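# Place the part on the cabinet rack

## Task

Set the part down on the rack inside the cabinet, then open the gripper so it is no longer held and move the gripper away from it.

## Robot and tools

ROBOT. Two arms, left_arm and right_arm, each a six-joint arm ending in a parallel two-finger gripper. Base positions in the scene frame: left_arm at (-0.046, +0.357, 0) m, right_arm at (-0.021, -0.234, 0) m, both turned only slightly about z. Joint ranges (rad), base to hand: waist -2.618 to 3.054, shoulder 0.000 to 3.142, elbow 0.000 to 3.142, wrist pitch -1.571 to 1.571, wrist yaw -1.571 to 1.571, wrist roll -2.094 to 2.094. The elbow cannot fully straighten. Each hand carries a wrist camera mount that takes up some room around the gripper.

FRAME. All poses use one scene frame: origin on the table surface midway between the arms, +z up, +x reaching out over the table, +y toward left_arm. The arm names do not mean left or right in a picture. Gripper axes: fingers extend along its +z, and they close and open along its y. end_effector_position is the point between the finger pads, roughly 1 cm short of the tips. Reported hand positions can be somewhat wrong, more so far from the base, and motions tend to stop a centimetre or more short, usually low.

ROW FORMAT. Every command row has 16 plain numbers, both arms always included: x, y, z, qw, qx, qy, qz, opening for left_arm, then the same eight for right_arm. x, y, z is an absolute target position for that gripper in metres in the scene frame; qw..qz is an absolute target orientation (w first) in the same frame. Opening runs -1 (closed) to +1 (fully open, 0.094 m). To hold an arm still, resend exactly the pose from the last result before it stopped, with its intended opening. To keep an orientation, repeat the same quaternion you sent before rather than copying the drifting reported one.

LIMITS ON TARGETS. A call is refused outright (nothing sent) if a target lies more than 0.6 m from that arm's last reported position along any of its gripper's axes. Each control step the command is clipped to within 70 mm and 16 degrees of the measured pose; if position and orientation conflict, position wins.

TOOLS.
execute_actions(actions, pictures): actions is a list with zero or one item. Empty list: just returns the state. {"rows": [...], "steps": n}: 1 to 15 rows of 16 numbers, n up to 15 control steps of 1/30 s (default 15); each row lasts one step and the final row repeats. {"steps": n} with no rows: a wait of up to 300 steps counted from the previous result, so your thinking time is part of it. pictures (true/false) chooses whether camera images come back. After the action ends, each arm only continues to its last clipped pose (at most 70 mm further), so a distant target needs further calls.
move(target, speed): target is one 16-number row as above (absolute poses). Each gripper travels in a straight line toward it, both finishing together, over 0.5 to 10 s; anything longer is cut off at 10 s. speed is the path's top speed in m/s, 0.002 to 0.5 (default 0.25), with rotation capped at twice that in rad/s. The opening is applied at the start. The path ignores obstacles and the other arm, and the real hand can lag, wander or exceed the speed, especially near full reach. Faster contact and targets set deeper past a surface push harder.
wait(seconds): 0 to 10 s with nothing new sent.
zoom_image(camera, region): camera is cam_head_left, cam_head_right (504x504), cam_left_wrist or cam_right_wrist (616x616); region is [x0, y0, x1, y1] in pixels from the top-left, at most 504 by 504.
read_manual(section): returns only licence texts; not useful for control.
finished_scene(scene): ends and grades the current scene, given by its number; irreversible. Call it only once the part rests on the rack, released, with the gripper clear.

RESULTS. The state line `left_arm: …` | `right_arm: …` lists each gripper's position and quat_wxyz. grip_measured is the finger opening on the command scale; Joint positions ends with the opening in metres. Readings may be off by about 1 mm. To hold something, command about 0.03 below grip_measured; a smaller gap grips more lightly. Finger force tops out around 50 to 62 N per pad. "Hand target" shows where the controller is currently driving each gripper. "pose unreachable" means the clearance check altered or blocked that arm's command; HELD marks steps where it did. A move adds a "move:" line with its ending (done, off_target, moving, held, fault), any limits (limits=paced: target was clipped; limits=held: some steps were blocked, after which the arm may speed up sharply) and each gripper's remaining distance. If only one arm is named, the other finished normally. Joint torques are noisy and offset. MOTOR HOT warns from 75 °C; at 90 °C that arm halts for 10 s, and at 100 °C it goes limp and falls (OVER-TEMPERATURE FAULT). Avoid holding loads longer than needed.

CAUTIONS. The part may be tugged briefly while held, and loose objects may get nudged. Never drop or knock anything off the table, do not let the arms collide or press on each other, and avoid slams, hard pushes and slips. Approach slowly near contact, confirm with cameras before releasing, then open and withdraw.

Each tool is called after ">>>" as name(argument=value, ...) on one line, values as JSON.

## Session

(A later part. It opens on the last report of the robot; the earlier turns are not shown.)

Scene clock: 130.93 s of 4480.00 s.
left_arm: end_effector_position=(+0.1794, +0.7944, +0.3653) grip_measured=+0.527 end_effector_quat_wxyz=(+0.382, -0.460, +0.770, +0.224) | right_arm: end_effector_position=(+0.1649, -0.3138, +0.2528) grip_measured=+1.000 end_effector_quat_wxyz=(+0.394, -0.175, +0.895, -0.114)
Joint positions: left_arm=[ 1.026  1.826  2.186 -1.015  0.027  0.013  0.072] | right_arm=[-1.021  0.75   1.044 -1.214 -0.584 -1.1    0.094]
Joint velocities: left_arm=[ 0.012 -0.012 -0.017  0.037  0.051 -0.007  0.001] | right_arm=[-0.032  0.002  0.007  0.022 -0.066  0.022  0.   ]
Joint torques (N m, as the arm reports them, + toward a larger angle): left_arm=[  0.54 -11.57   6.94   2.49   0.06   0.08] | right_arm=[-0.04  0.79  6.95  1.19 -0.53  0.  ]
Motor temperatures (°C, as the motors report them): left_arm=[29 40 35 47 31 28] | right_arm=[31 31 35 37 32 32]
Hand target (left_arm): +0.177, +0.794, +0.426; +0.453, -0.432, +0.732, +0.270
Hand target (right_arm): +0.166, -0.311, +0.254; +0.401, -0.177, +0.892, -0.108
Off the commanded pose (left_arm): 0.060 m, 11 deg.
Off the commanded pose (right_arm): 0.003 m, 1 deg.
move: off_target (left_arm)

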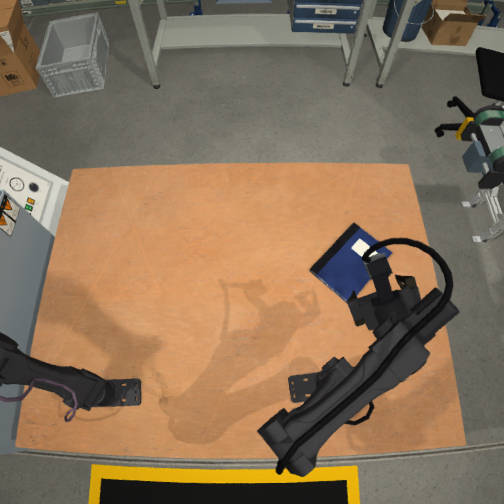

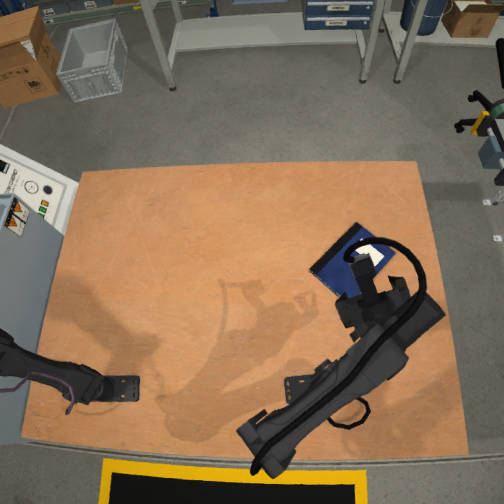

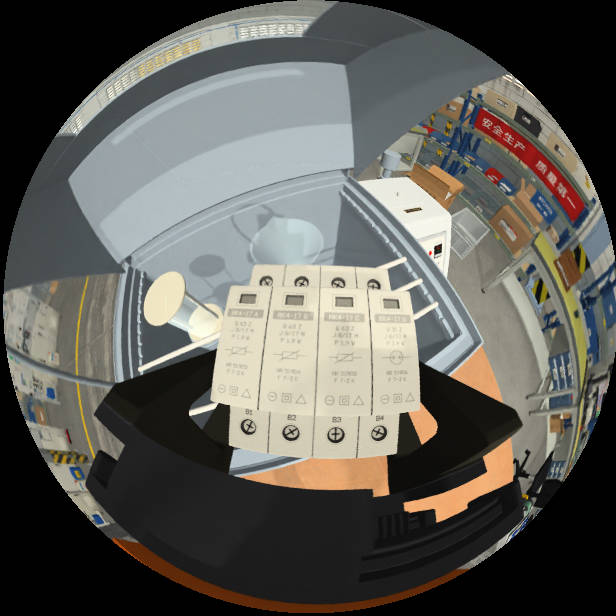

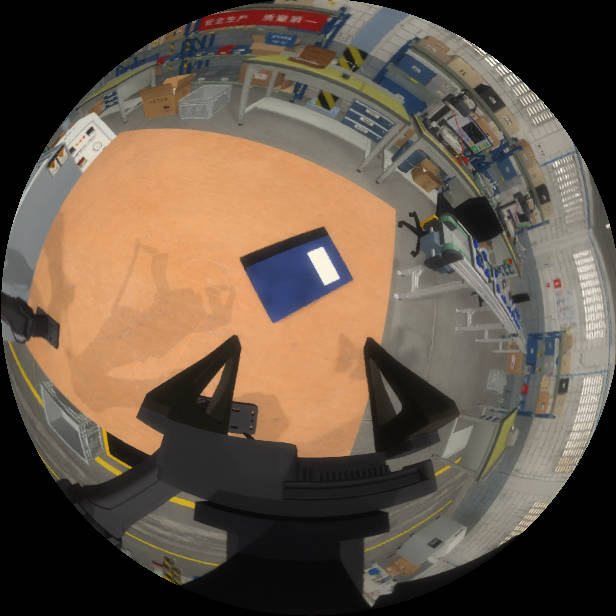

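>>> move(target=[0.205,0.80,0.40,0.46,-0.436,0.737,0.272,0.46,0.1664,-0.3113,0.2542,0.401,-0.177,0.892,-0.108,1], speed=0.03)

Scene clock: 136.57 s of 4480.00 s.
left_arm: end_effector_position=(+0.1984, +0.7950, +0.3368) grip_measured=+0.527 end_effector_quat_wxyz=(+0.378, -0.454, +0.775, +0.225) | right_arm: end_effector_position=(+0.1649, -0.3138, +0.2528) grip_measured=+1.000 end_effector_quat_wxyz=(+0.394, -0.175, +0.895, -0.114)
Joint positions: left_arm=[ 0.98   1.798  2.024 -0.885 -0.007  0.     0.072] | right_arm=[-1.021  0.75   1.044 -1.214 -0.584 -1.1    0.094]
Joint velocities: left_arm=[-0.002 -0.002 -0.007  0.022  0.051 -0.051 -0.   ] | right_arm=[ 0.002 -0.022 -0.022 -0.081 -0.022  0.007  0.   ]
Joint torques (N m, as the arm reports them, + toward a larger angle): left_arm=[ -0.75 -11.87   7.36   2.46  -0.14  -0.06] | right_arm=[-0.04  0.75  6.93  1.17 -0.52 -0.02]
Motor temperatures (°C, as the motors report them): left_arm=[29 42 36 48 31 28] | right_arm=[31 31 35 37 32 32]
Hand target (left_arm): +0.201, +0.794, +0.400; +0.454, -0.433, +0.731, +0.268
Hand target (right_arm): +0.166, -0.311, +0.254; +0.401, -0.177, +0.892, -0.108
Off the commanded pose (left_arm): 0.064 m, 12 deg.
Off the commanded pose (right_arm): 0.003 m, 1 deg.
move: off_target (left_arm)

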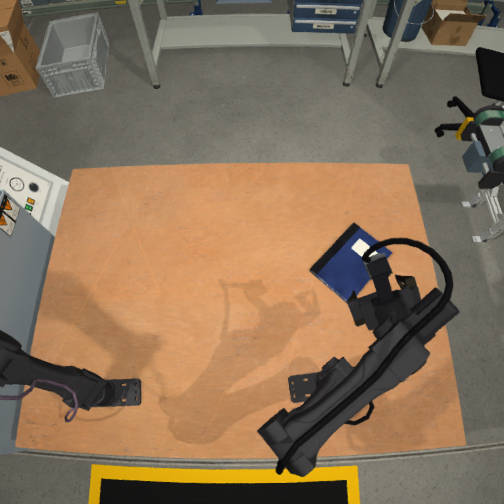

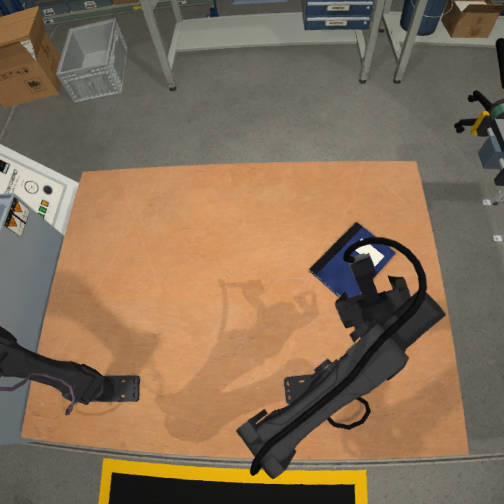

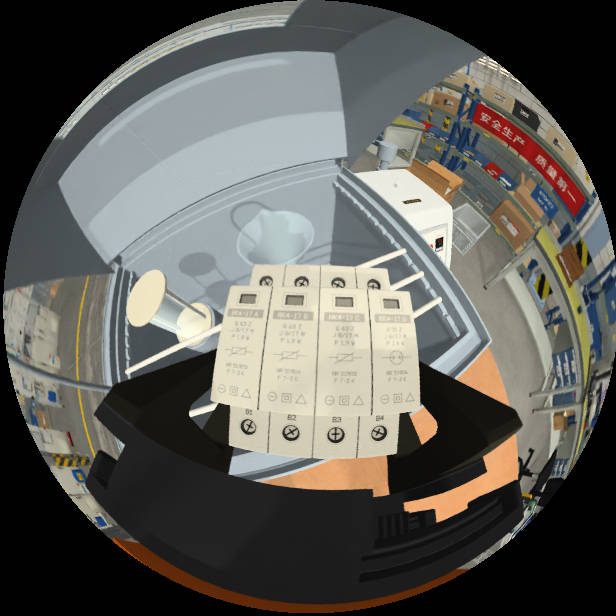

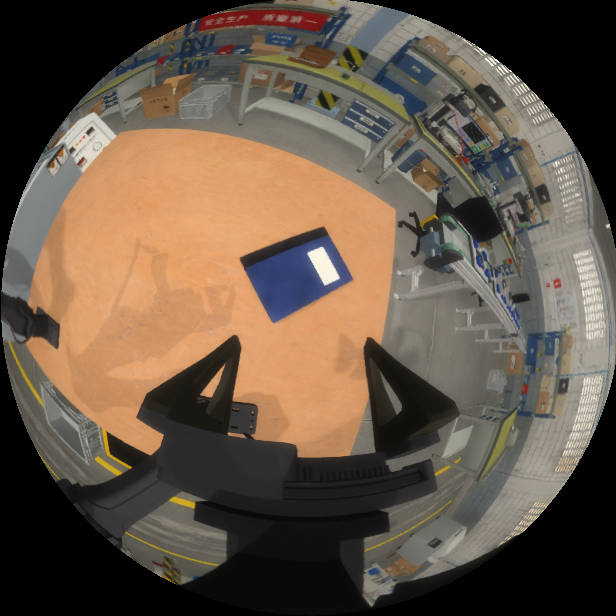

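>>> move(target=[0.215,0.825,0.385,0.46,-0.436,0.737,0.272,0.46,0.1664,-0.3113,0.2542,0.401,-0.177,0.892,-0.108,1], speed=0.03)

Scene clock: 142.13 s of 4480.00 s.
left_arm: end_effector_position=(+0.2057, +0.8082, +0.3168) grip_measured=+0.527 end_effector_quat_wxyz=(+0.375, -0.455, +0.776, +0.223) | right_arm: end_effector_position=(+0.1649, -0.3138, +0.2528) grip_measured=+1.000 end_effector_quat_wxyz=(+0.394, -0.175, +0.895, -0.114)
Joint positions: left_arm=[ 0.98   1.833  1.987 -0.821 -0.008  0.     0.072] | right_arm=[-1.021  0.75   1.044 -1.214 -0.584 -1.1    0.094]
Joint velocities: left_arm=[ 0.007  0.022  0.012 -0.022  0.022 -0.037  0.   ] | right_arm=[-0.017 -0.007  0.002 -0.007 -0.051  0.007  0.   ]
Joint torques (N m, as the arm reports them, + toward a larger angle): left_arm=[  0.01 -10.43  10.18   2.49  -0.05   0.  ] | right_arm=[-0.01  0.76  6.94  1.18 -0.51 -0.01]
Motor temperatures (°C, as the motors report them): left_arm=[29 43 36 49 31 28] | right_arm=[31 31 35 37 32 32]
Hand target (left_arm): +0.209, +0.816, +0.385; +0.455, -0.432, +0.731, +0.270
Hand target (right_arm): +0.166, -0.311, +0.254; +0.401, -0.177, +0.892, -0.108
Off the commanded pose (left_arm): 0.071 m, 12 deg.
Off the commanded pose (right_arm): 0.003 m, 1 deg.
move: off_target (left_arm)

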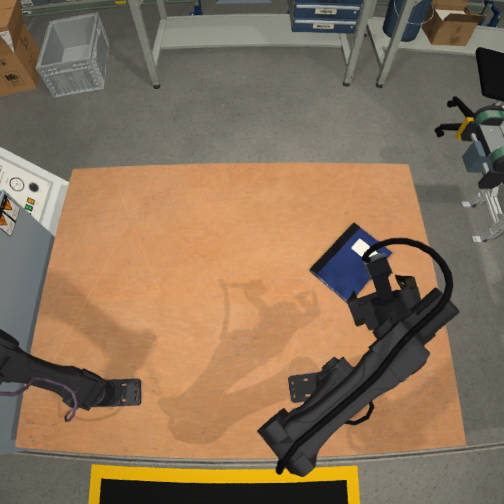

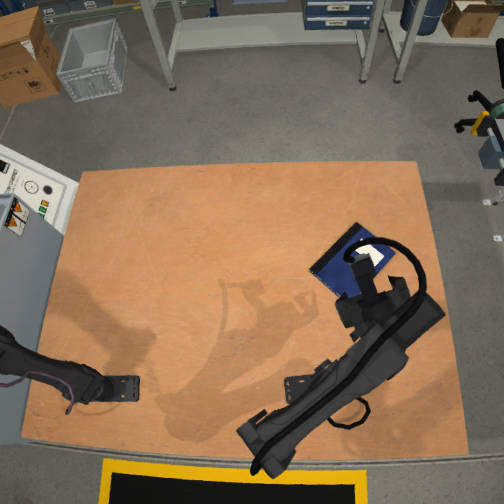

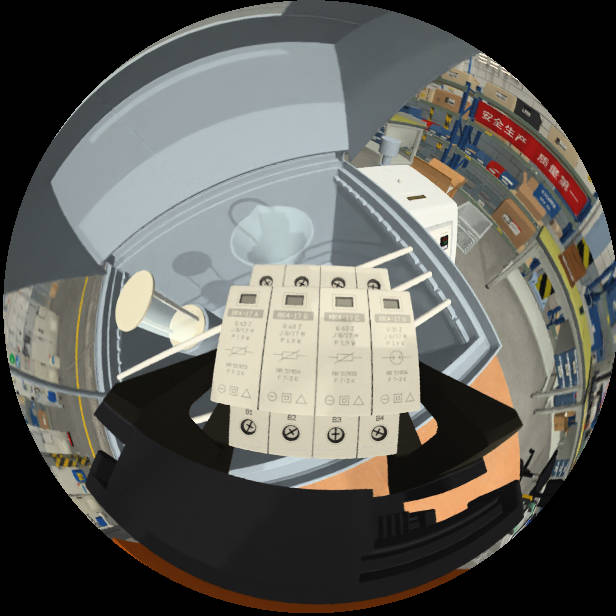

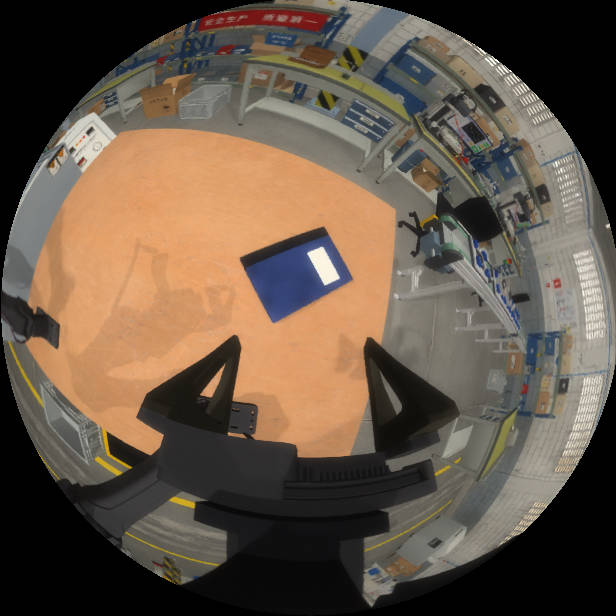

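>>> move(target=[0.215,0.825,0.355,0.46,-0.436,0.737,0.272,0.46,0.1664,-0.3113,0.2542,0.401,-0.177,0.892,-0.108,1], speed=0.02)

Scene clock: 149.00 s of 4480.00 s.
left_arm: end_effector_position=(+0.2095, +0.8149, +0.2883) grip_measured=+0.527 end_effector_quat_wxyz=(+0.377, -0.454, +0.775, +0.224) | right_arm: end_effector_position=(+0.1649, -0.3138, +0.2528) grip_measured=+1.000 end_effector_quat_wxyz=(+0.394, -0.175, +0.895, -0.114)
Joint positions: left_arm=[ 0.98   1.819  1.846 -0.689 -0.008  0.     0.072] | right_arm=[-1.021  0.75   1.044 -1.214 -0.584 -1.1    0.094]
Joint velocities: left_arm=[ 0.027  0.002 -0.007 -0.095 -0.081 -0.007 -0.001] | right_arm=[ 0.007 -0.007 -0.027 -0.007 -0.095 -0.051  0.   ]
Joint torques (N m, as the arm reports them, + toward a larger angle): left_arm=[ -0.03 -12.6    7.85   2.45  -0.06  -0.01] | right_arm=[-0.01  0.81  6.99  1.17 -0.54  0.  ]
Motor temperatures (°C, as the motors report them): left_arm=[29 44 37 50 31 28] | right_arm=[31 31 36 37 32 32]
Hand target (left_arm): +0.211, +0.818, +0.355; +0.454, -0.432, +0.732, +0.269
Hand target (right_arm): +0.166, -0.311, +0.254; +0.401, -0.177, +0.892, -0.108
Off the commanded pose (left_arm): 0.068 m, 12 deg.
Off the commanded pose (right_arm): 0.003 m, 1 deg.
move: off_target (left_arm)

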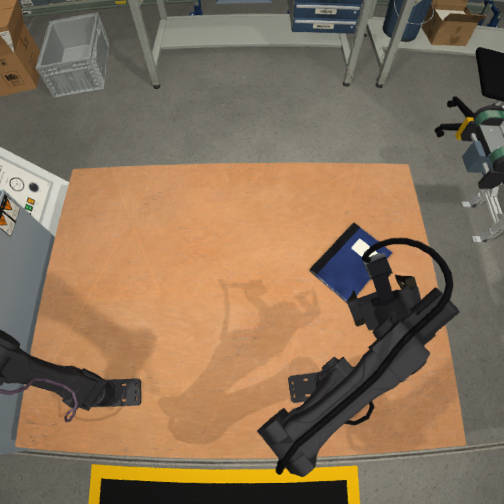

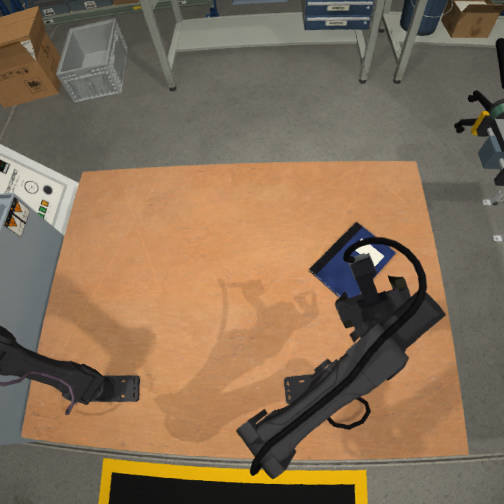

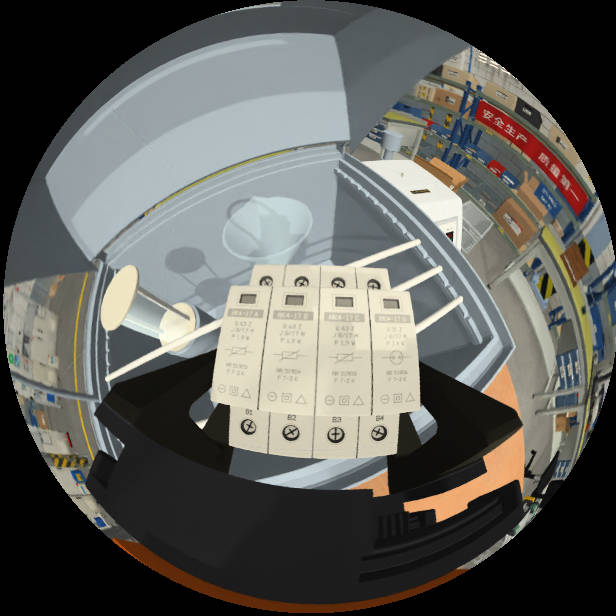

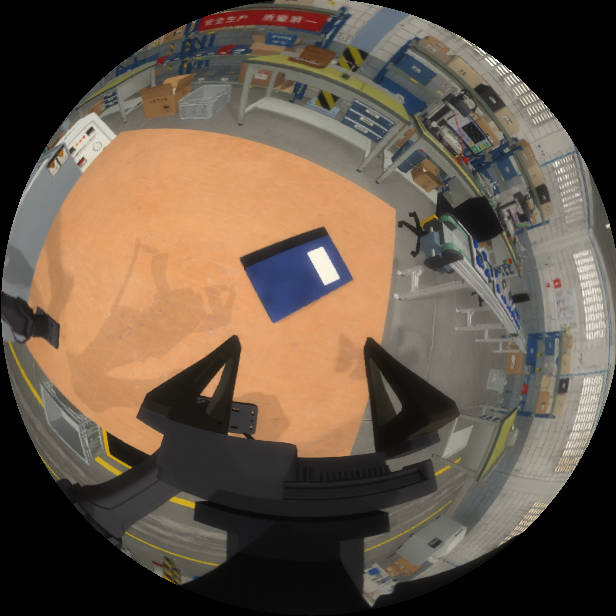

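>>> move(target=[0.215,0.825,0.33,0.46,-0.436,0.737,0.272,0.46,0.1664,-0.3113,0.2542,0.401,-0.177,0.892,-0.108,1], speed=0.02)

Scene clock: 155.30 s of 4480.00 s.
left_arm: end_effector_position=(+0.2084, +0.8131, +0.2637) grip_measured=+0.527 end_effector_quat_wxyz=(+0.377, -0.454, +0.775, +0.225) | right_arm: end_effector_position=(+0.1649, -0.3138, +0.2528) grip_measured=+1.000 end_effector_quat_wxyz=(+0.394, -0.175, +0.895, -0.114)
Joint positions: left_arm=[ 0.98   1.788  1.707 -0.58  -0.008  0.     0.072] | right_arm=[-1.021  0.75   1.044 -1.214 -0.584 -1.1    0.094]
Joint velocities: left_arm=[-0.017 -0.012  0.012  0.066 -0.022  0.007  0.   ] | right_arm=[ 0.002 -0.002  0.022 -0.037 -0.022 -0.051  0.   ]
Joint torques (N m, as the arm reports them, + toward a larger angle): left_arm=[ -0.03 -12.41   7.98   2.45  -0.06  -0.02] | right_arm=[-0.07  0.76  6.94  1.18 -0.54  0.  ]
Motor temperatures (°C, as the motors report them): left_arm=[29 46 37 51 30 28] | right_arm=[31 31 36 37 32 32]
Hand target (left_arm): +0.211, +0.818, +0.331; +0.454, -0.432, +0.731, +0.269
Hand target (right_arm): +0.166, -0.311, +0.254; +0.401, -0.177, +0.892, -0.108
Off the commanded pose (left_arm): 0.068 m, 12 deg.
Off the commanded pose (right_arm): 0.003 m, 1 deg.
move: off_target (left_arm)

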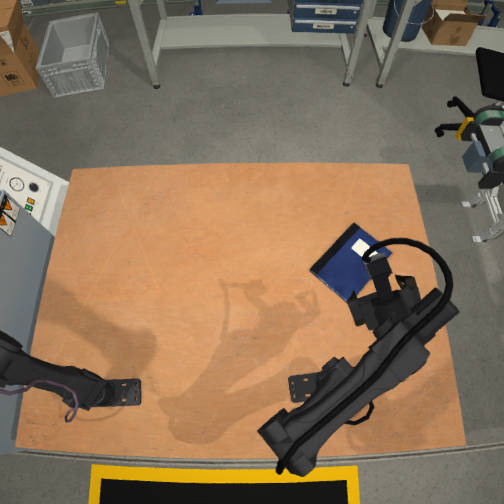

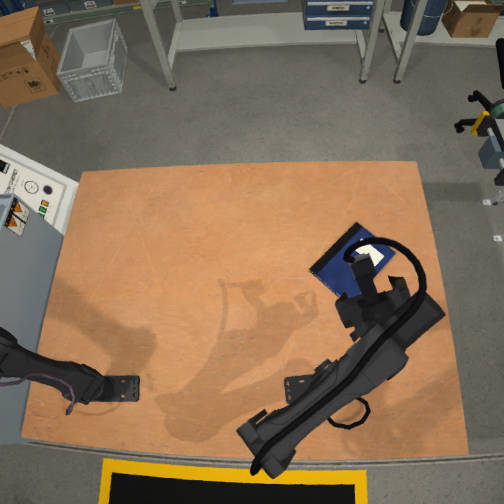

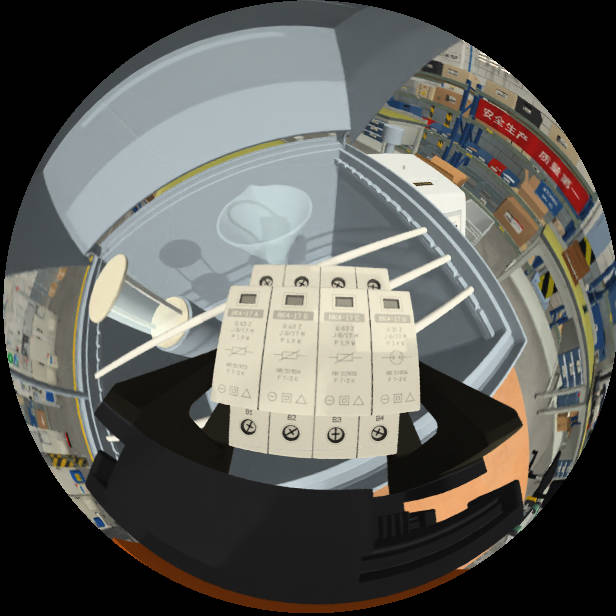

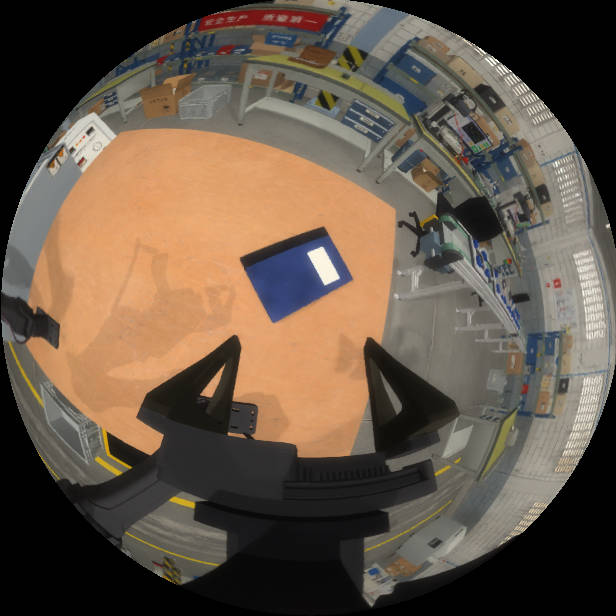

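>>> move(target=[0.215,0.825,0.305,0.46,-0.436,0.737,0.272,0.46,0.1664,-0.3113,0.2542,0.401,-0.177,0.892,-0.108,1], speed=0.02)

Scene clock: 162.33 s of 4480.00 s.
left_arm: end_effector_position=(+0.2071, +0.8113, +0.2389) grip_measured=+0.527 end_effector_quat_wxyz=(+0.377, -0.454, +0.775, +0.226) | right_arm: end_effector_position=(+0.1649, -0.3139, +0.2528) grip_measured=+1.000 end_effector_quat_wxyz=(+0.394, -0.175, +0.895, -0.114)
Joint positions: left_arm=[ 0.98   1.769  1.585 -0.477 -0.01   0.003  0.072] | right_arm=[-1.021  0.75   1.044 -1.214 -0.584 -1.1    0.094]
Joint velocities: left_arm=[ 0.002  0.002 -0.002  0.051 -0.022  0.037 -0.   ] | right_arm=[ 0.002 -0.007 -0.002 -0.066 -0.007  0.11   0.   ]
Joint torques (N m, as the arm reports them, + toward a larger angle): left_arm=[ -0.03 -12.3    8.1    2.44  -0.04  -0.02] | right_arm=[-0.01  0.78  6.93  1.17 -0.52  0.  ]
Motor temperatures (°C, as the motors report them): left_arm=[29 47 37 51 30 28] | right_arm=[31 31 36 37 32 32]
Hand target (left_arm): +0.211, +0.818, +0.306; +0.454, -0.432, +0.731, +0.269
Hand target (right_arm): +0.166, -0.311, +0.254; +0.401, -0.177, +0.892, -0.108
Off the commanded pose (left_arm): 0.068 m, 12 deg.
Off the commanded pose (right_arm): 0.003 m, 1 deg.
move: off_target (left_arm)

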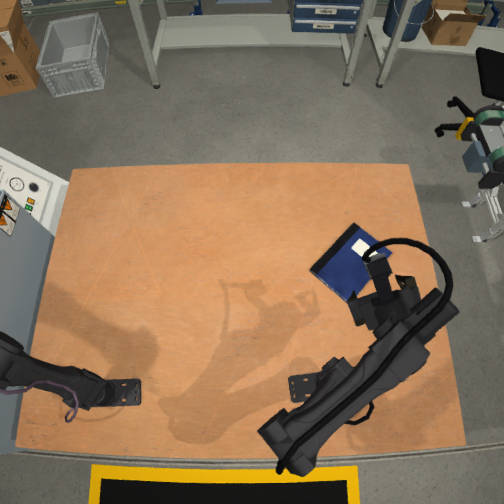

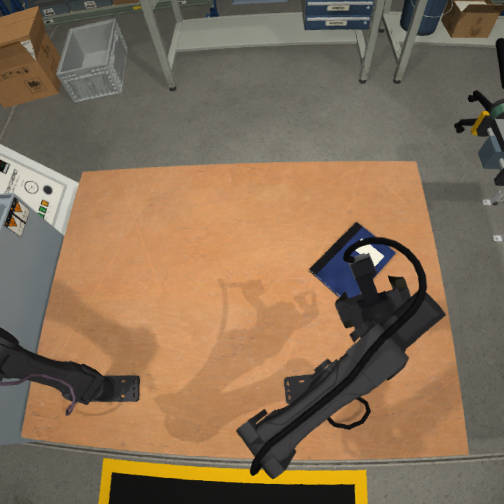

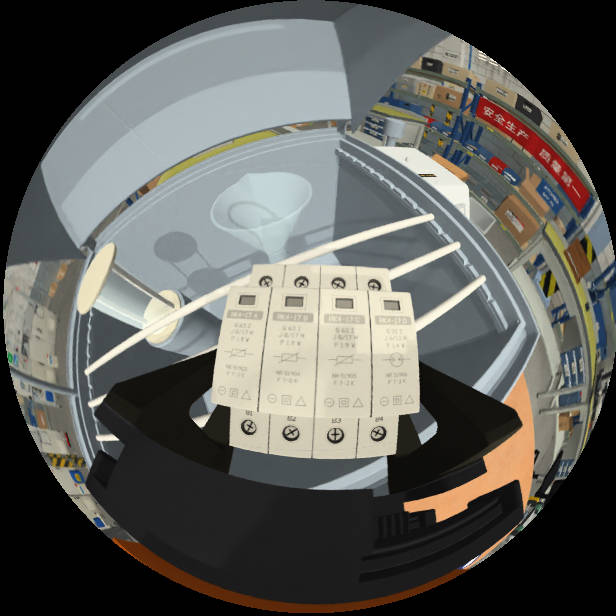

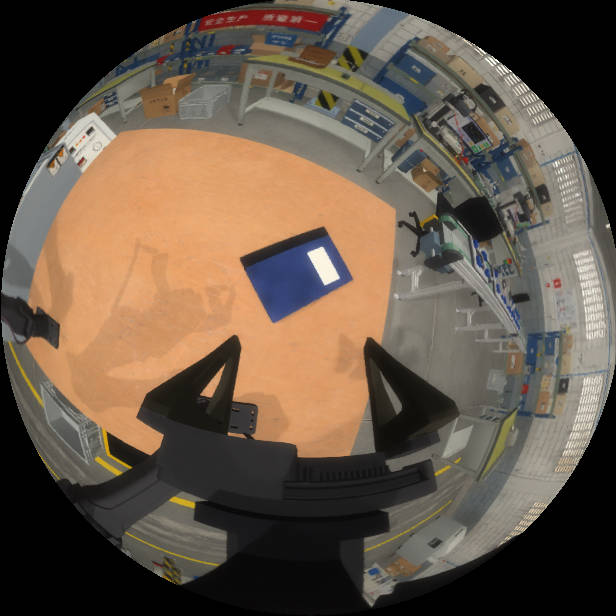

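>>> zoom_image(camera="cam_left_wrist", region=[60, 180, 560, 520])

Region (60, 180, 560, 520) of cam_left_wrist's 616x616 image, scaled by 1.008, with more detail than that image has; it fills the top 343 rows of this view, and the rest is white.

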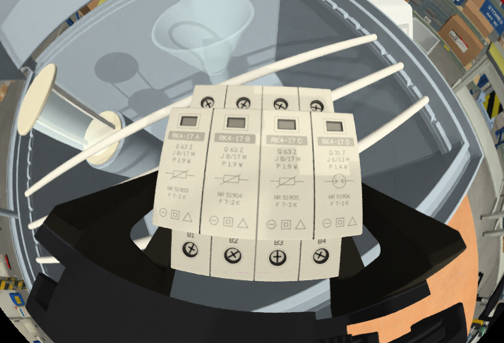

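>>> move(target=[0.215,0.825,0.293,0.46,-0.436,0.737,0.272,0.46,0.1664,-0.3113,0.2542,0.401,-0.177,0.892,-0.108,1], speed=0.01)

Scene clock: 174.43 s of 4480.00 s.
left_arm: end_effector_position=(+0.2065, +0.8104, +0.2242) grip_measured=+0.527 end_effector_quat_wxyz=(+0.374, -0.454, +0.777, +0.225) | right_arm: end_effector_position=(+0.1649, -0.3139, +0.2528) grip_measured=+1.000 end_effector_quat_wxyz=(+0.394, -0.175, +0.895, -0.114)
Joint positions: left_arm=[ 0.98   1.767  1.53  -0.432 -0.01   0.005  0.072] | right_arm=[-1.021  0.75   1.044 -1.214 -0.584 -1.1    0.094]
Joint velocities: left_arm=[ 0.007 -0.002  0.002  0.022 -0.037 -0.051 -0.   ] | right_arm=[-0.017 -0.002 -0.032 -0.095 -0.154  0.037  0.   ]
Joint torques (N m, as the arm reports them, + toward a larger angle): left_arm=[  0.01 -12.56   8.08   2.44  -0.03  -0.04] | right_arm=[-0.05  0.75  6.94  1.18 -0.54 -0.01]
Motor temperatures (°C, as the motors report them): left_arm=[29 47 37 52 30 28] | right_arm=[31 31 36 37 32 32]
Hand target (left_arm): +0.211, +0.818, +0.292; +0.452, -0.432, +0.733, +0.268
Hand target (right_arm): +0.166, -0.311, +0.254; +0.401, -0.177, +0.892, -0.108
Off the commanded pose (left_arm): 0.071 m, 12 deg.
Off the commanded pose (right_arm): 0.003 m, 1 deg.
move: off_target (left_arm; path cut at 10 s)

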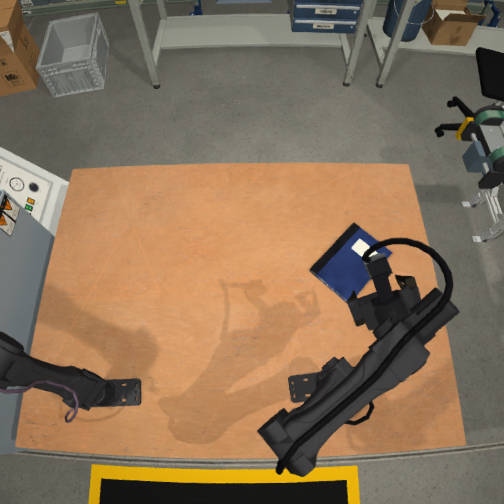

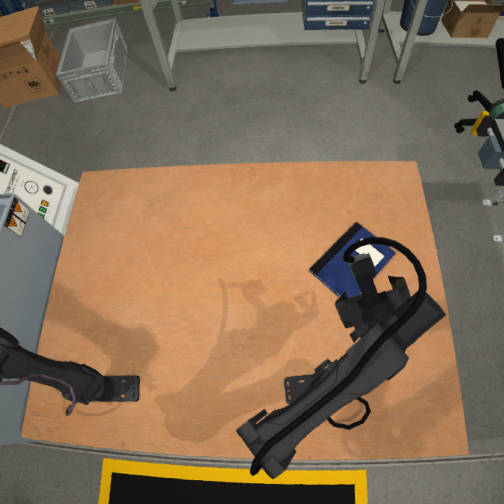

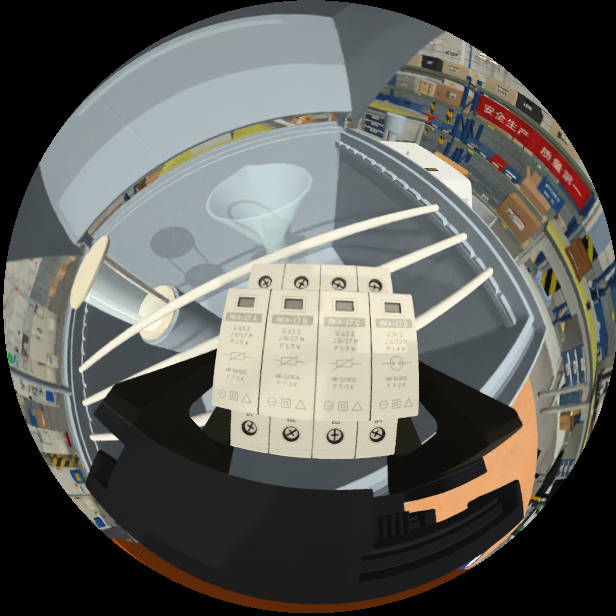

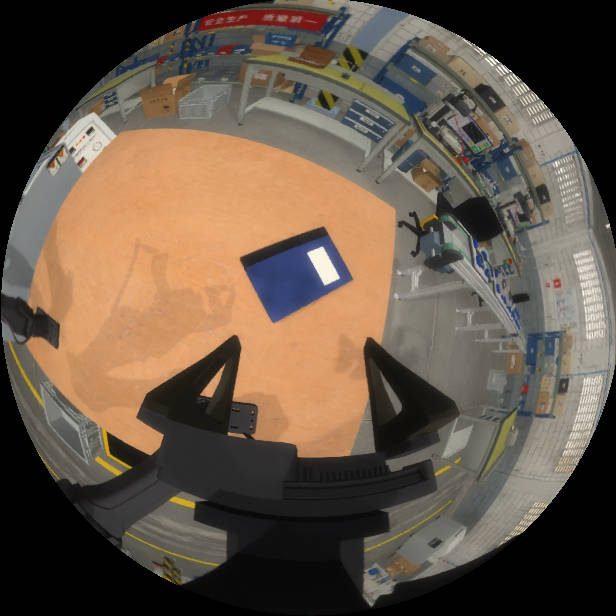

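>>> move(target=[0.211,0.818,0.283,0.46,-0.436,0.737,0.272,0.46,0.1664,-0.3113,0.2542,0.401,-0.177,0.892,-0.108,1], speed=0.01)

Scene clock: 187.33 s of 4480.00 s.
left_arm: end_effector_position=(+0.2052, +0.8084, +0.2249) grip_measured=+0.527 end_effector_quat_wxyz=(+0.387, -0.450, +0.770, +0.233) | right_arm: end_effector_position=(+0.1648, -0.3140, +0.2527) grip_measured=+1.000 end_effector_quat_wxyz=(+0.394, -0.175, +0.895, -0.114)
Joint positions: left_arm=[ 0.98   1.738  1.47  -0.366 -0.011  0.005  0.072] | right_arm=[-1.021  0.75   1.044 -1.214 -0.583 -1.1    0.094]
Joint velocities: left_arm=[ 0.007 -0.002  0.007  0.007 -0.022  0.007 -0.001] | right_arm=[ 0.002 -0.017 -0.012 -0.095 -0.022 -0.037  0.   ]
Joint torques (N m, as the arm reports them, + toward a larger angle): left_arm=[ -0.02 -11.71   7.64   2.24  -0.04  -0.04] | right_arm=[ 0.    0.79  6.99  1.18 -0.54  0.  ]
Motor temperatures (°C, as the motors report them): left_arm=[29 47 37 52 30 28] | right_arm=[31 31 36 38 32 32]
Hand target (left_arm): +0.208, +0.814, +0.280; +0.450, -0.433, +0.734, +0.267
Hand target (right_arm): +0.166, -0.311, +0.254; +0.401, -0.177, +0.892, -0.108
Off the commanded pose (left_arm): 0.059 m, 10 deg.
Off the commanded pose (right_arm): 0.003 m, 1 deg.
move: off_target (left_arm; path cut at 10 s)

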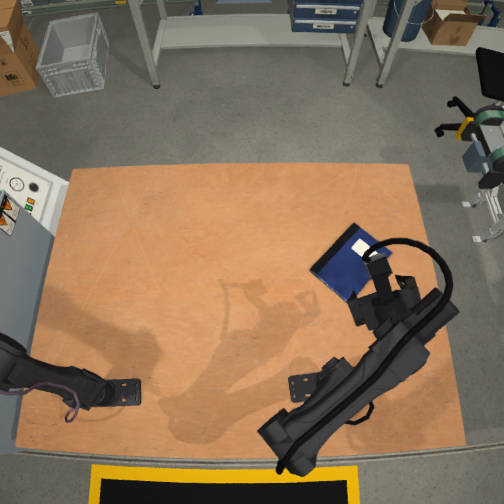

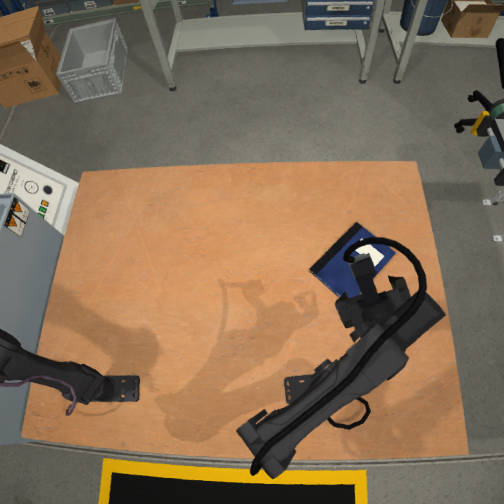

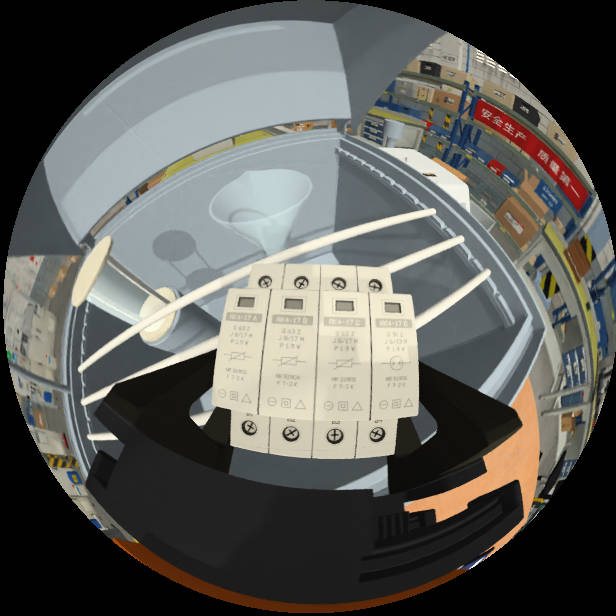

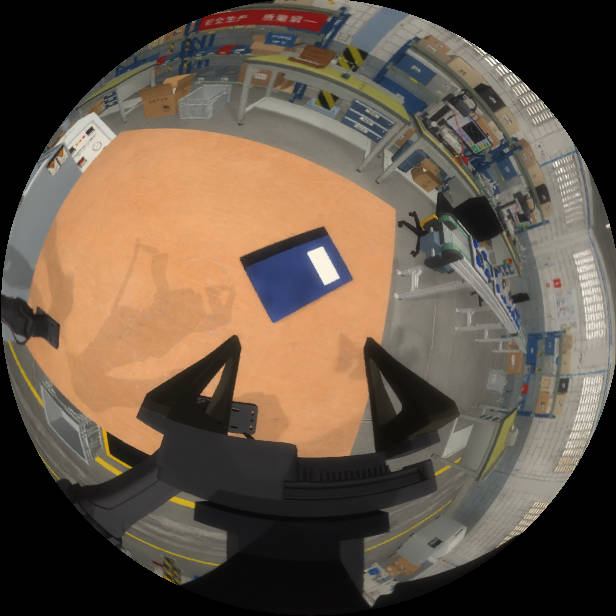

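>>> move(target=[0.208,0.814,0.283,0.45,-0.433,0.734,0.267,0.64,0.1664,-0.3113,0.2542,0.401,-0.177,0.892,-0.108,1], speed=0.01)

Scene clock: 196.60 s of 4480.00 s.
left_arm: end_effector_position=(+0.2075, +0.8106, +0.2428) grip_measured=+0.639 end_effector_quat_wxyz=(+0.411, -0.442, +0.759, +0.244) | right_arm: end_effector_position=(+0.1649, -0.3138, +0.2528) grip_measured=+1.000 end_effector_quat_wxyz=(+0.394, -0.175, +0.895, -0.114)
Joint positions: left_arm=[ 0.98   1.717  1.47  -0.327 -0.005  0.006  0.077] | right_arm=[-1.021  0.75   1.044 -1.214 -0.584 -1.1    0.094]
Joint velocities: left_arm=[ 0.007  0.012 -0.012  0.051  0.022 -0.051  0.001] | right_arm=[ 0.012  0.007 -0.012  0.051 -0.022  0.037  0.   ]
Joint torques (N m, as the arm reports them, + toward a larger angle): left_arm=[  0.09 -10.62   7.96   1.83  -0.07  -0.03] | right_arm=[-0.02  0.79  6.96  1.19 -0.52 -0.01]
Motor temperatures (°C, as the motors report them): left_arm=[29 46 37 51 30 28] | right_arm=[31 31 36 38 32 32]
Hand target (left_arm): +0.207, +0.812, +0.283; +0.450, -0.433, +0.734, +0.267
Hand target (right_arm): +0.166, -0.311, +0.254; +0.401, -0.177, +0.892, -0.108
Off the commanded pose (left_arm): 0.040 m, 6 deg.
Off the commanded pose (right_arm): 0.003 m, 1 deg.
move: off_target (left_arm)

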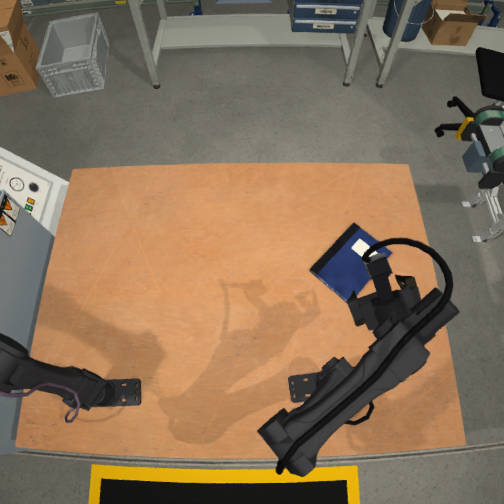

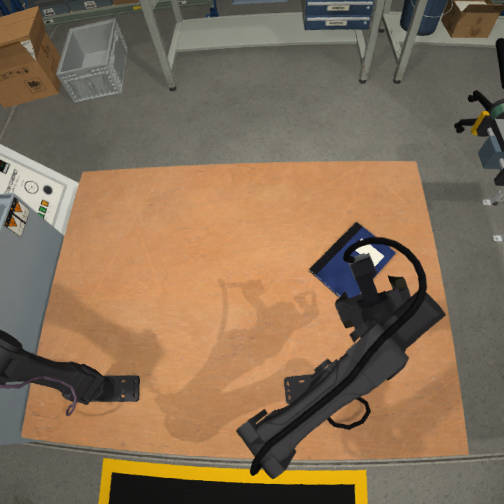

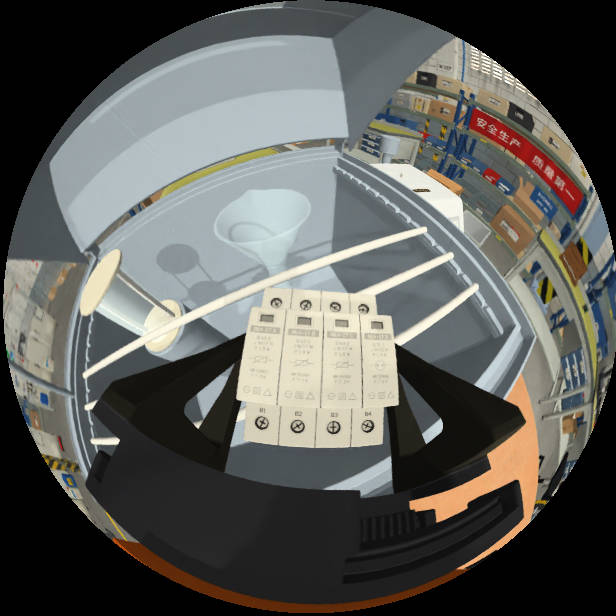

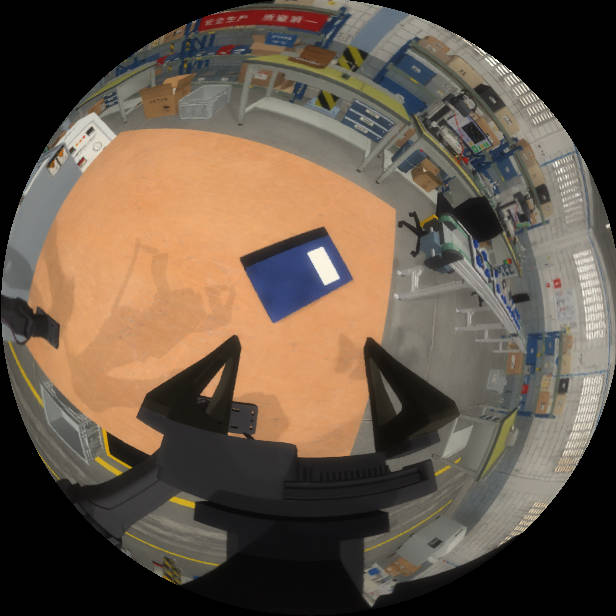

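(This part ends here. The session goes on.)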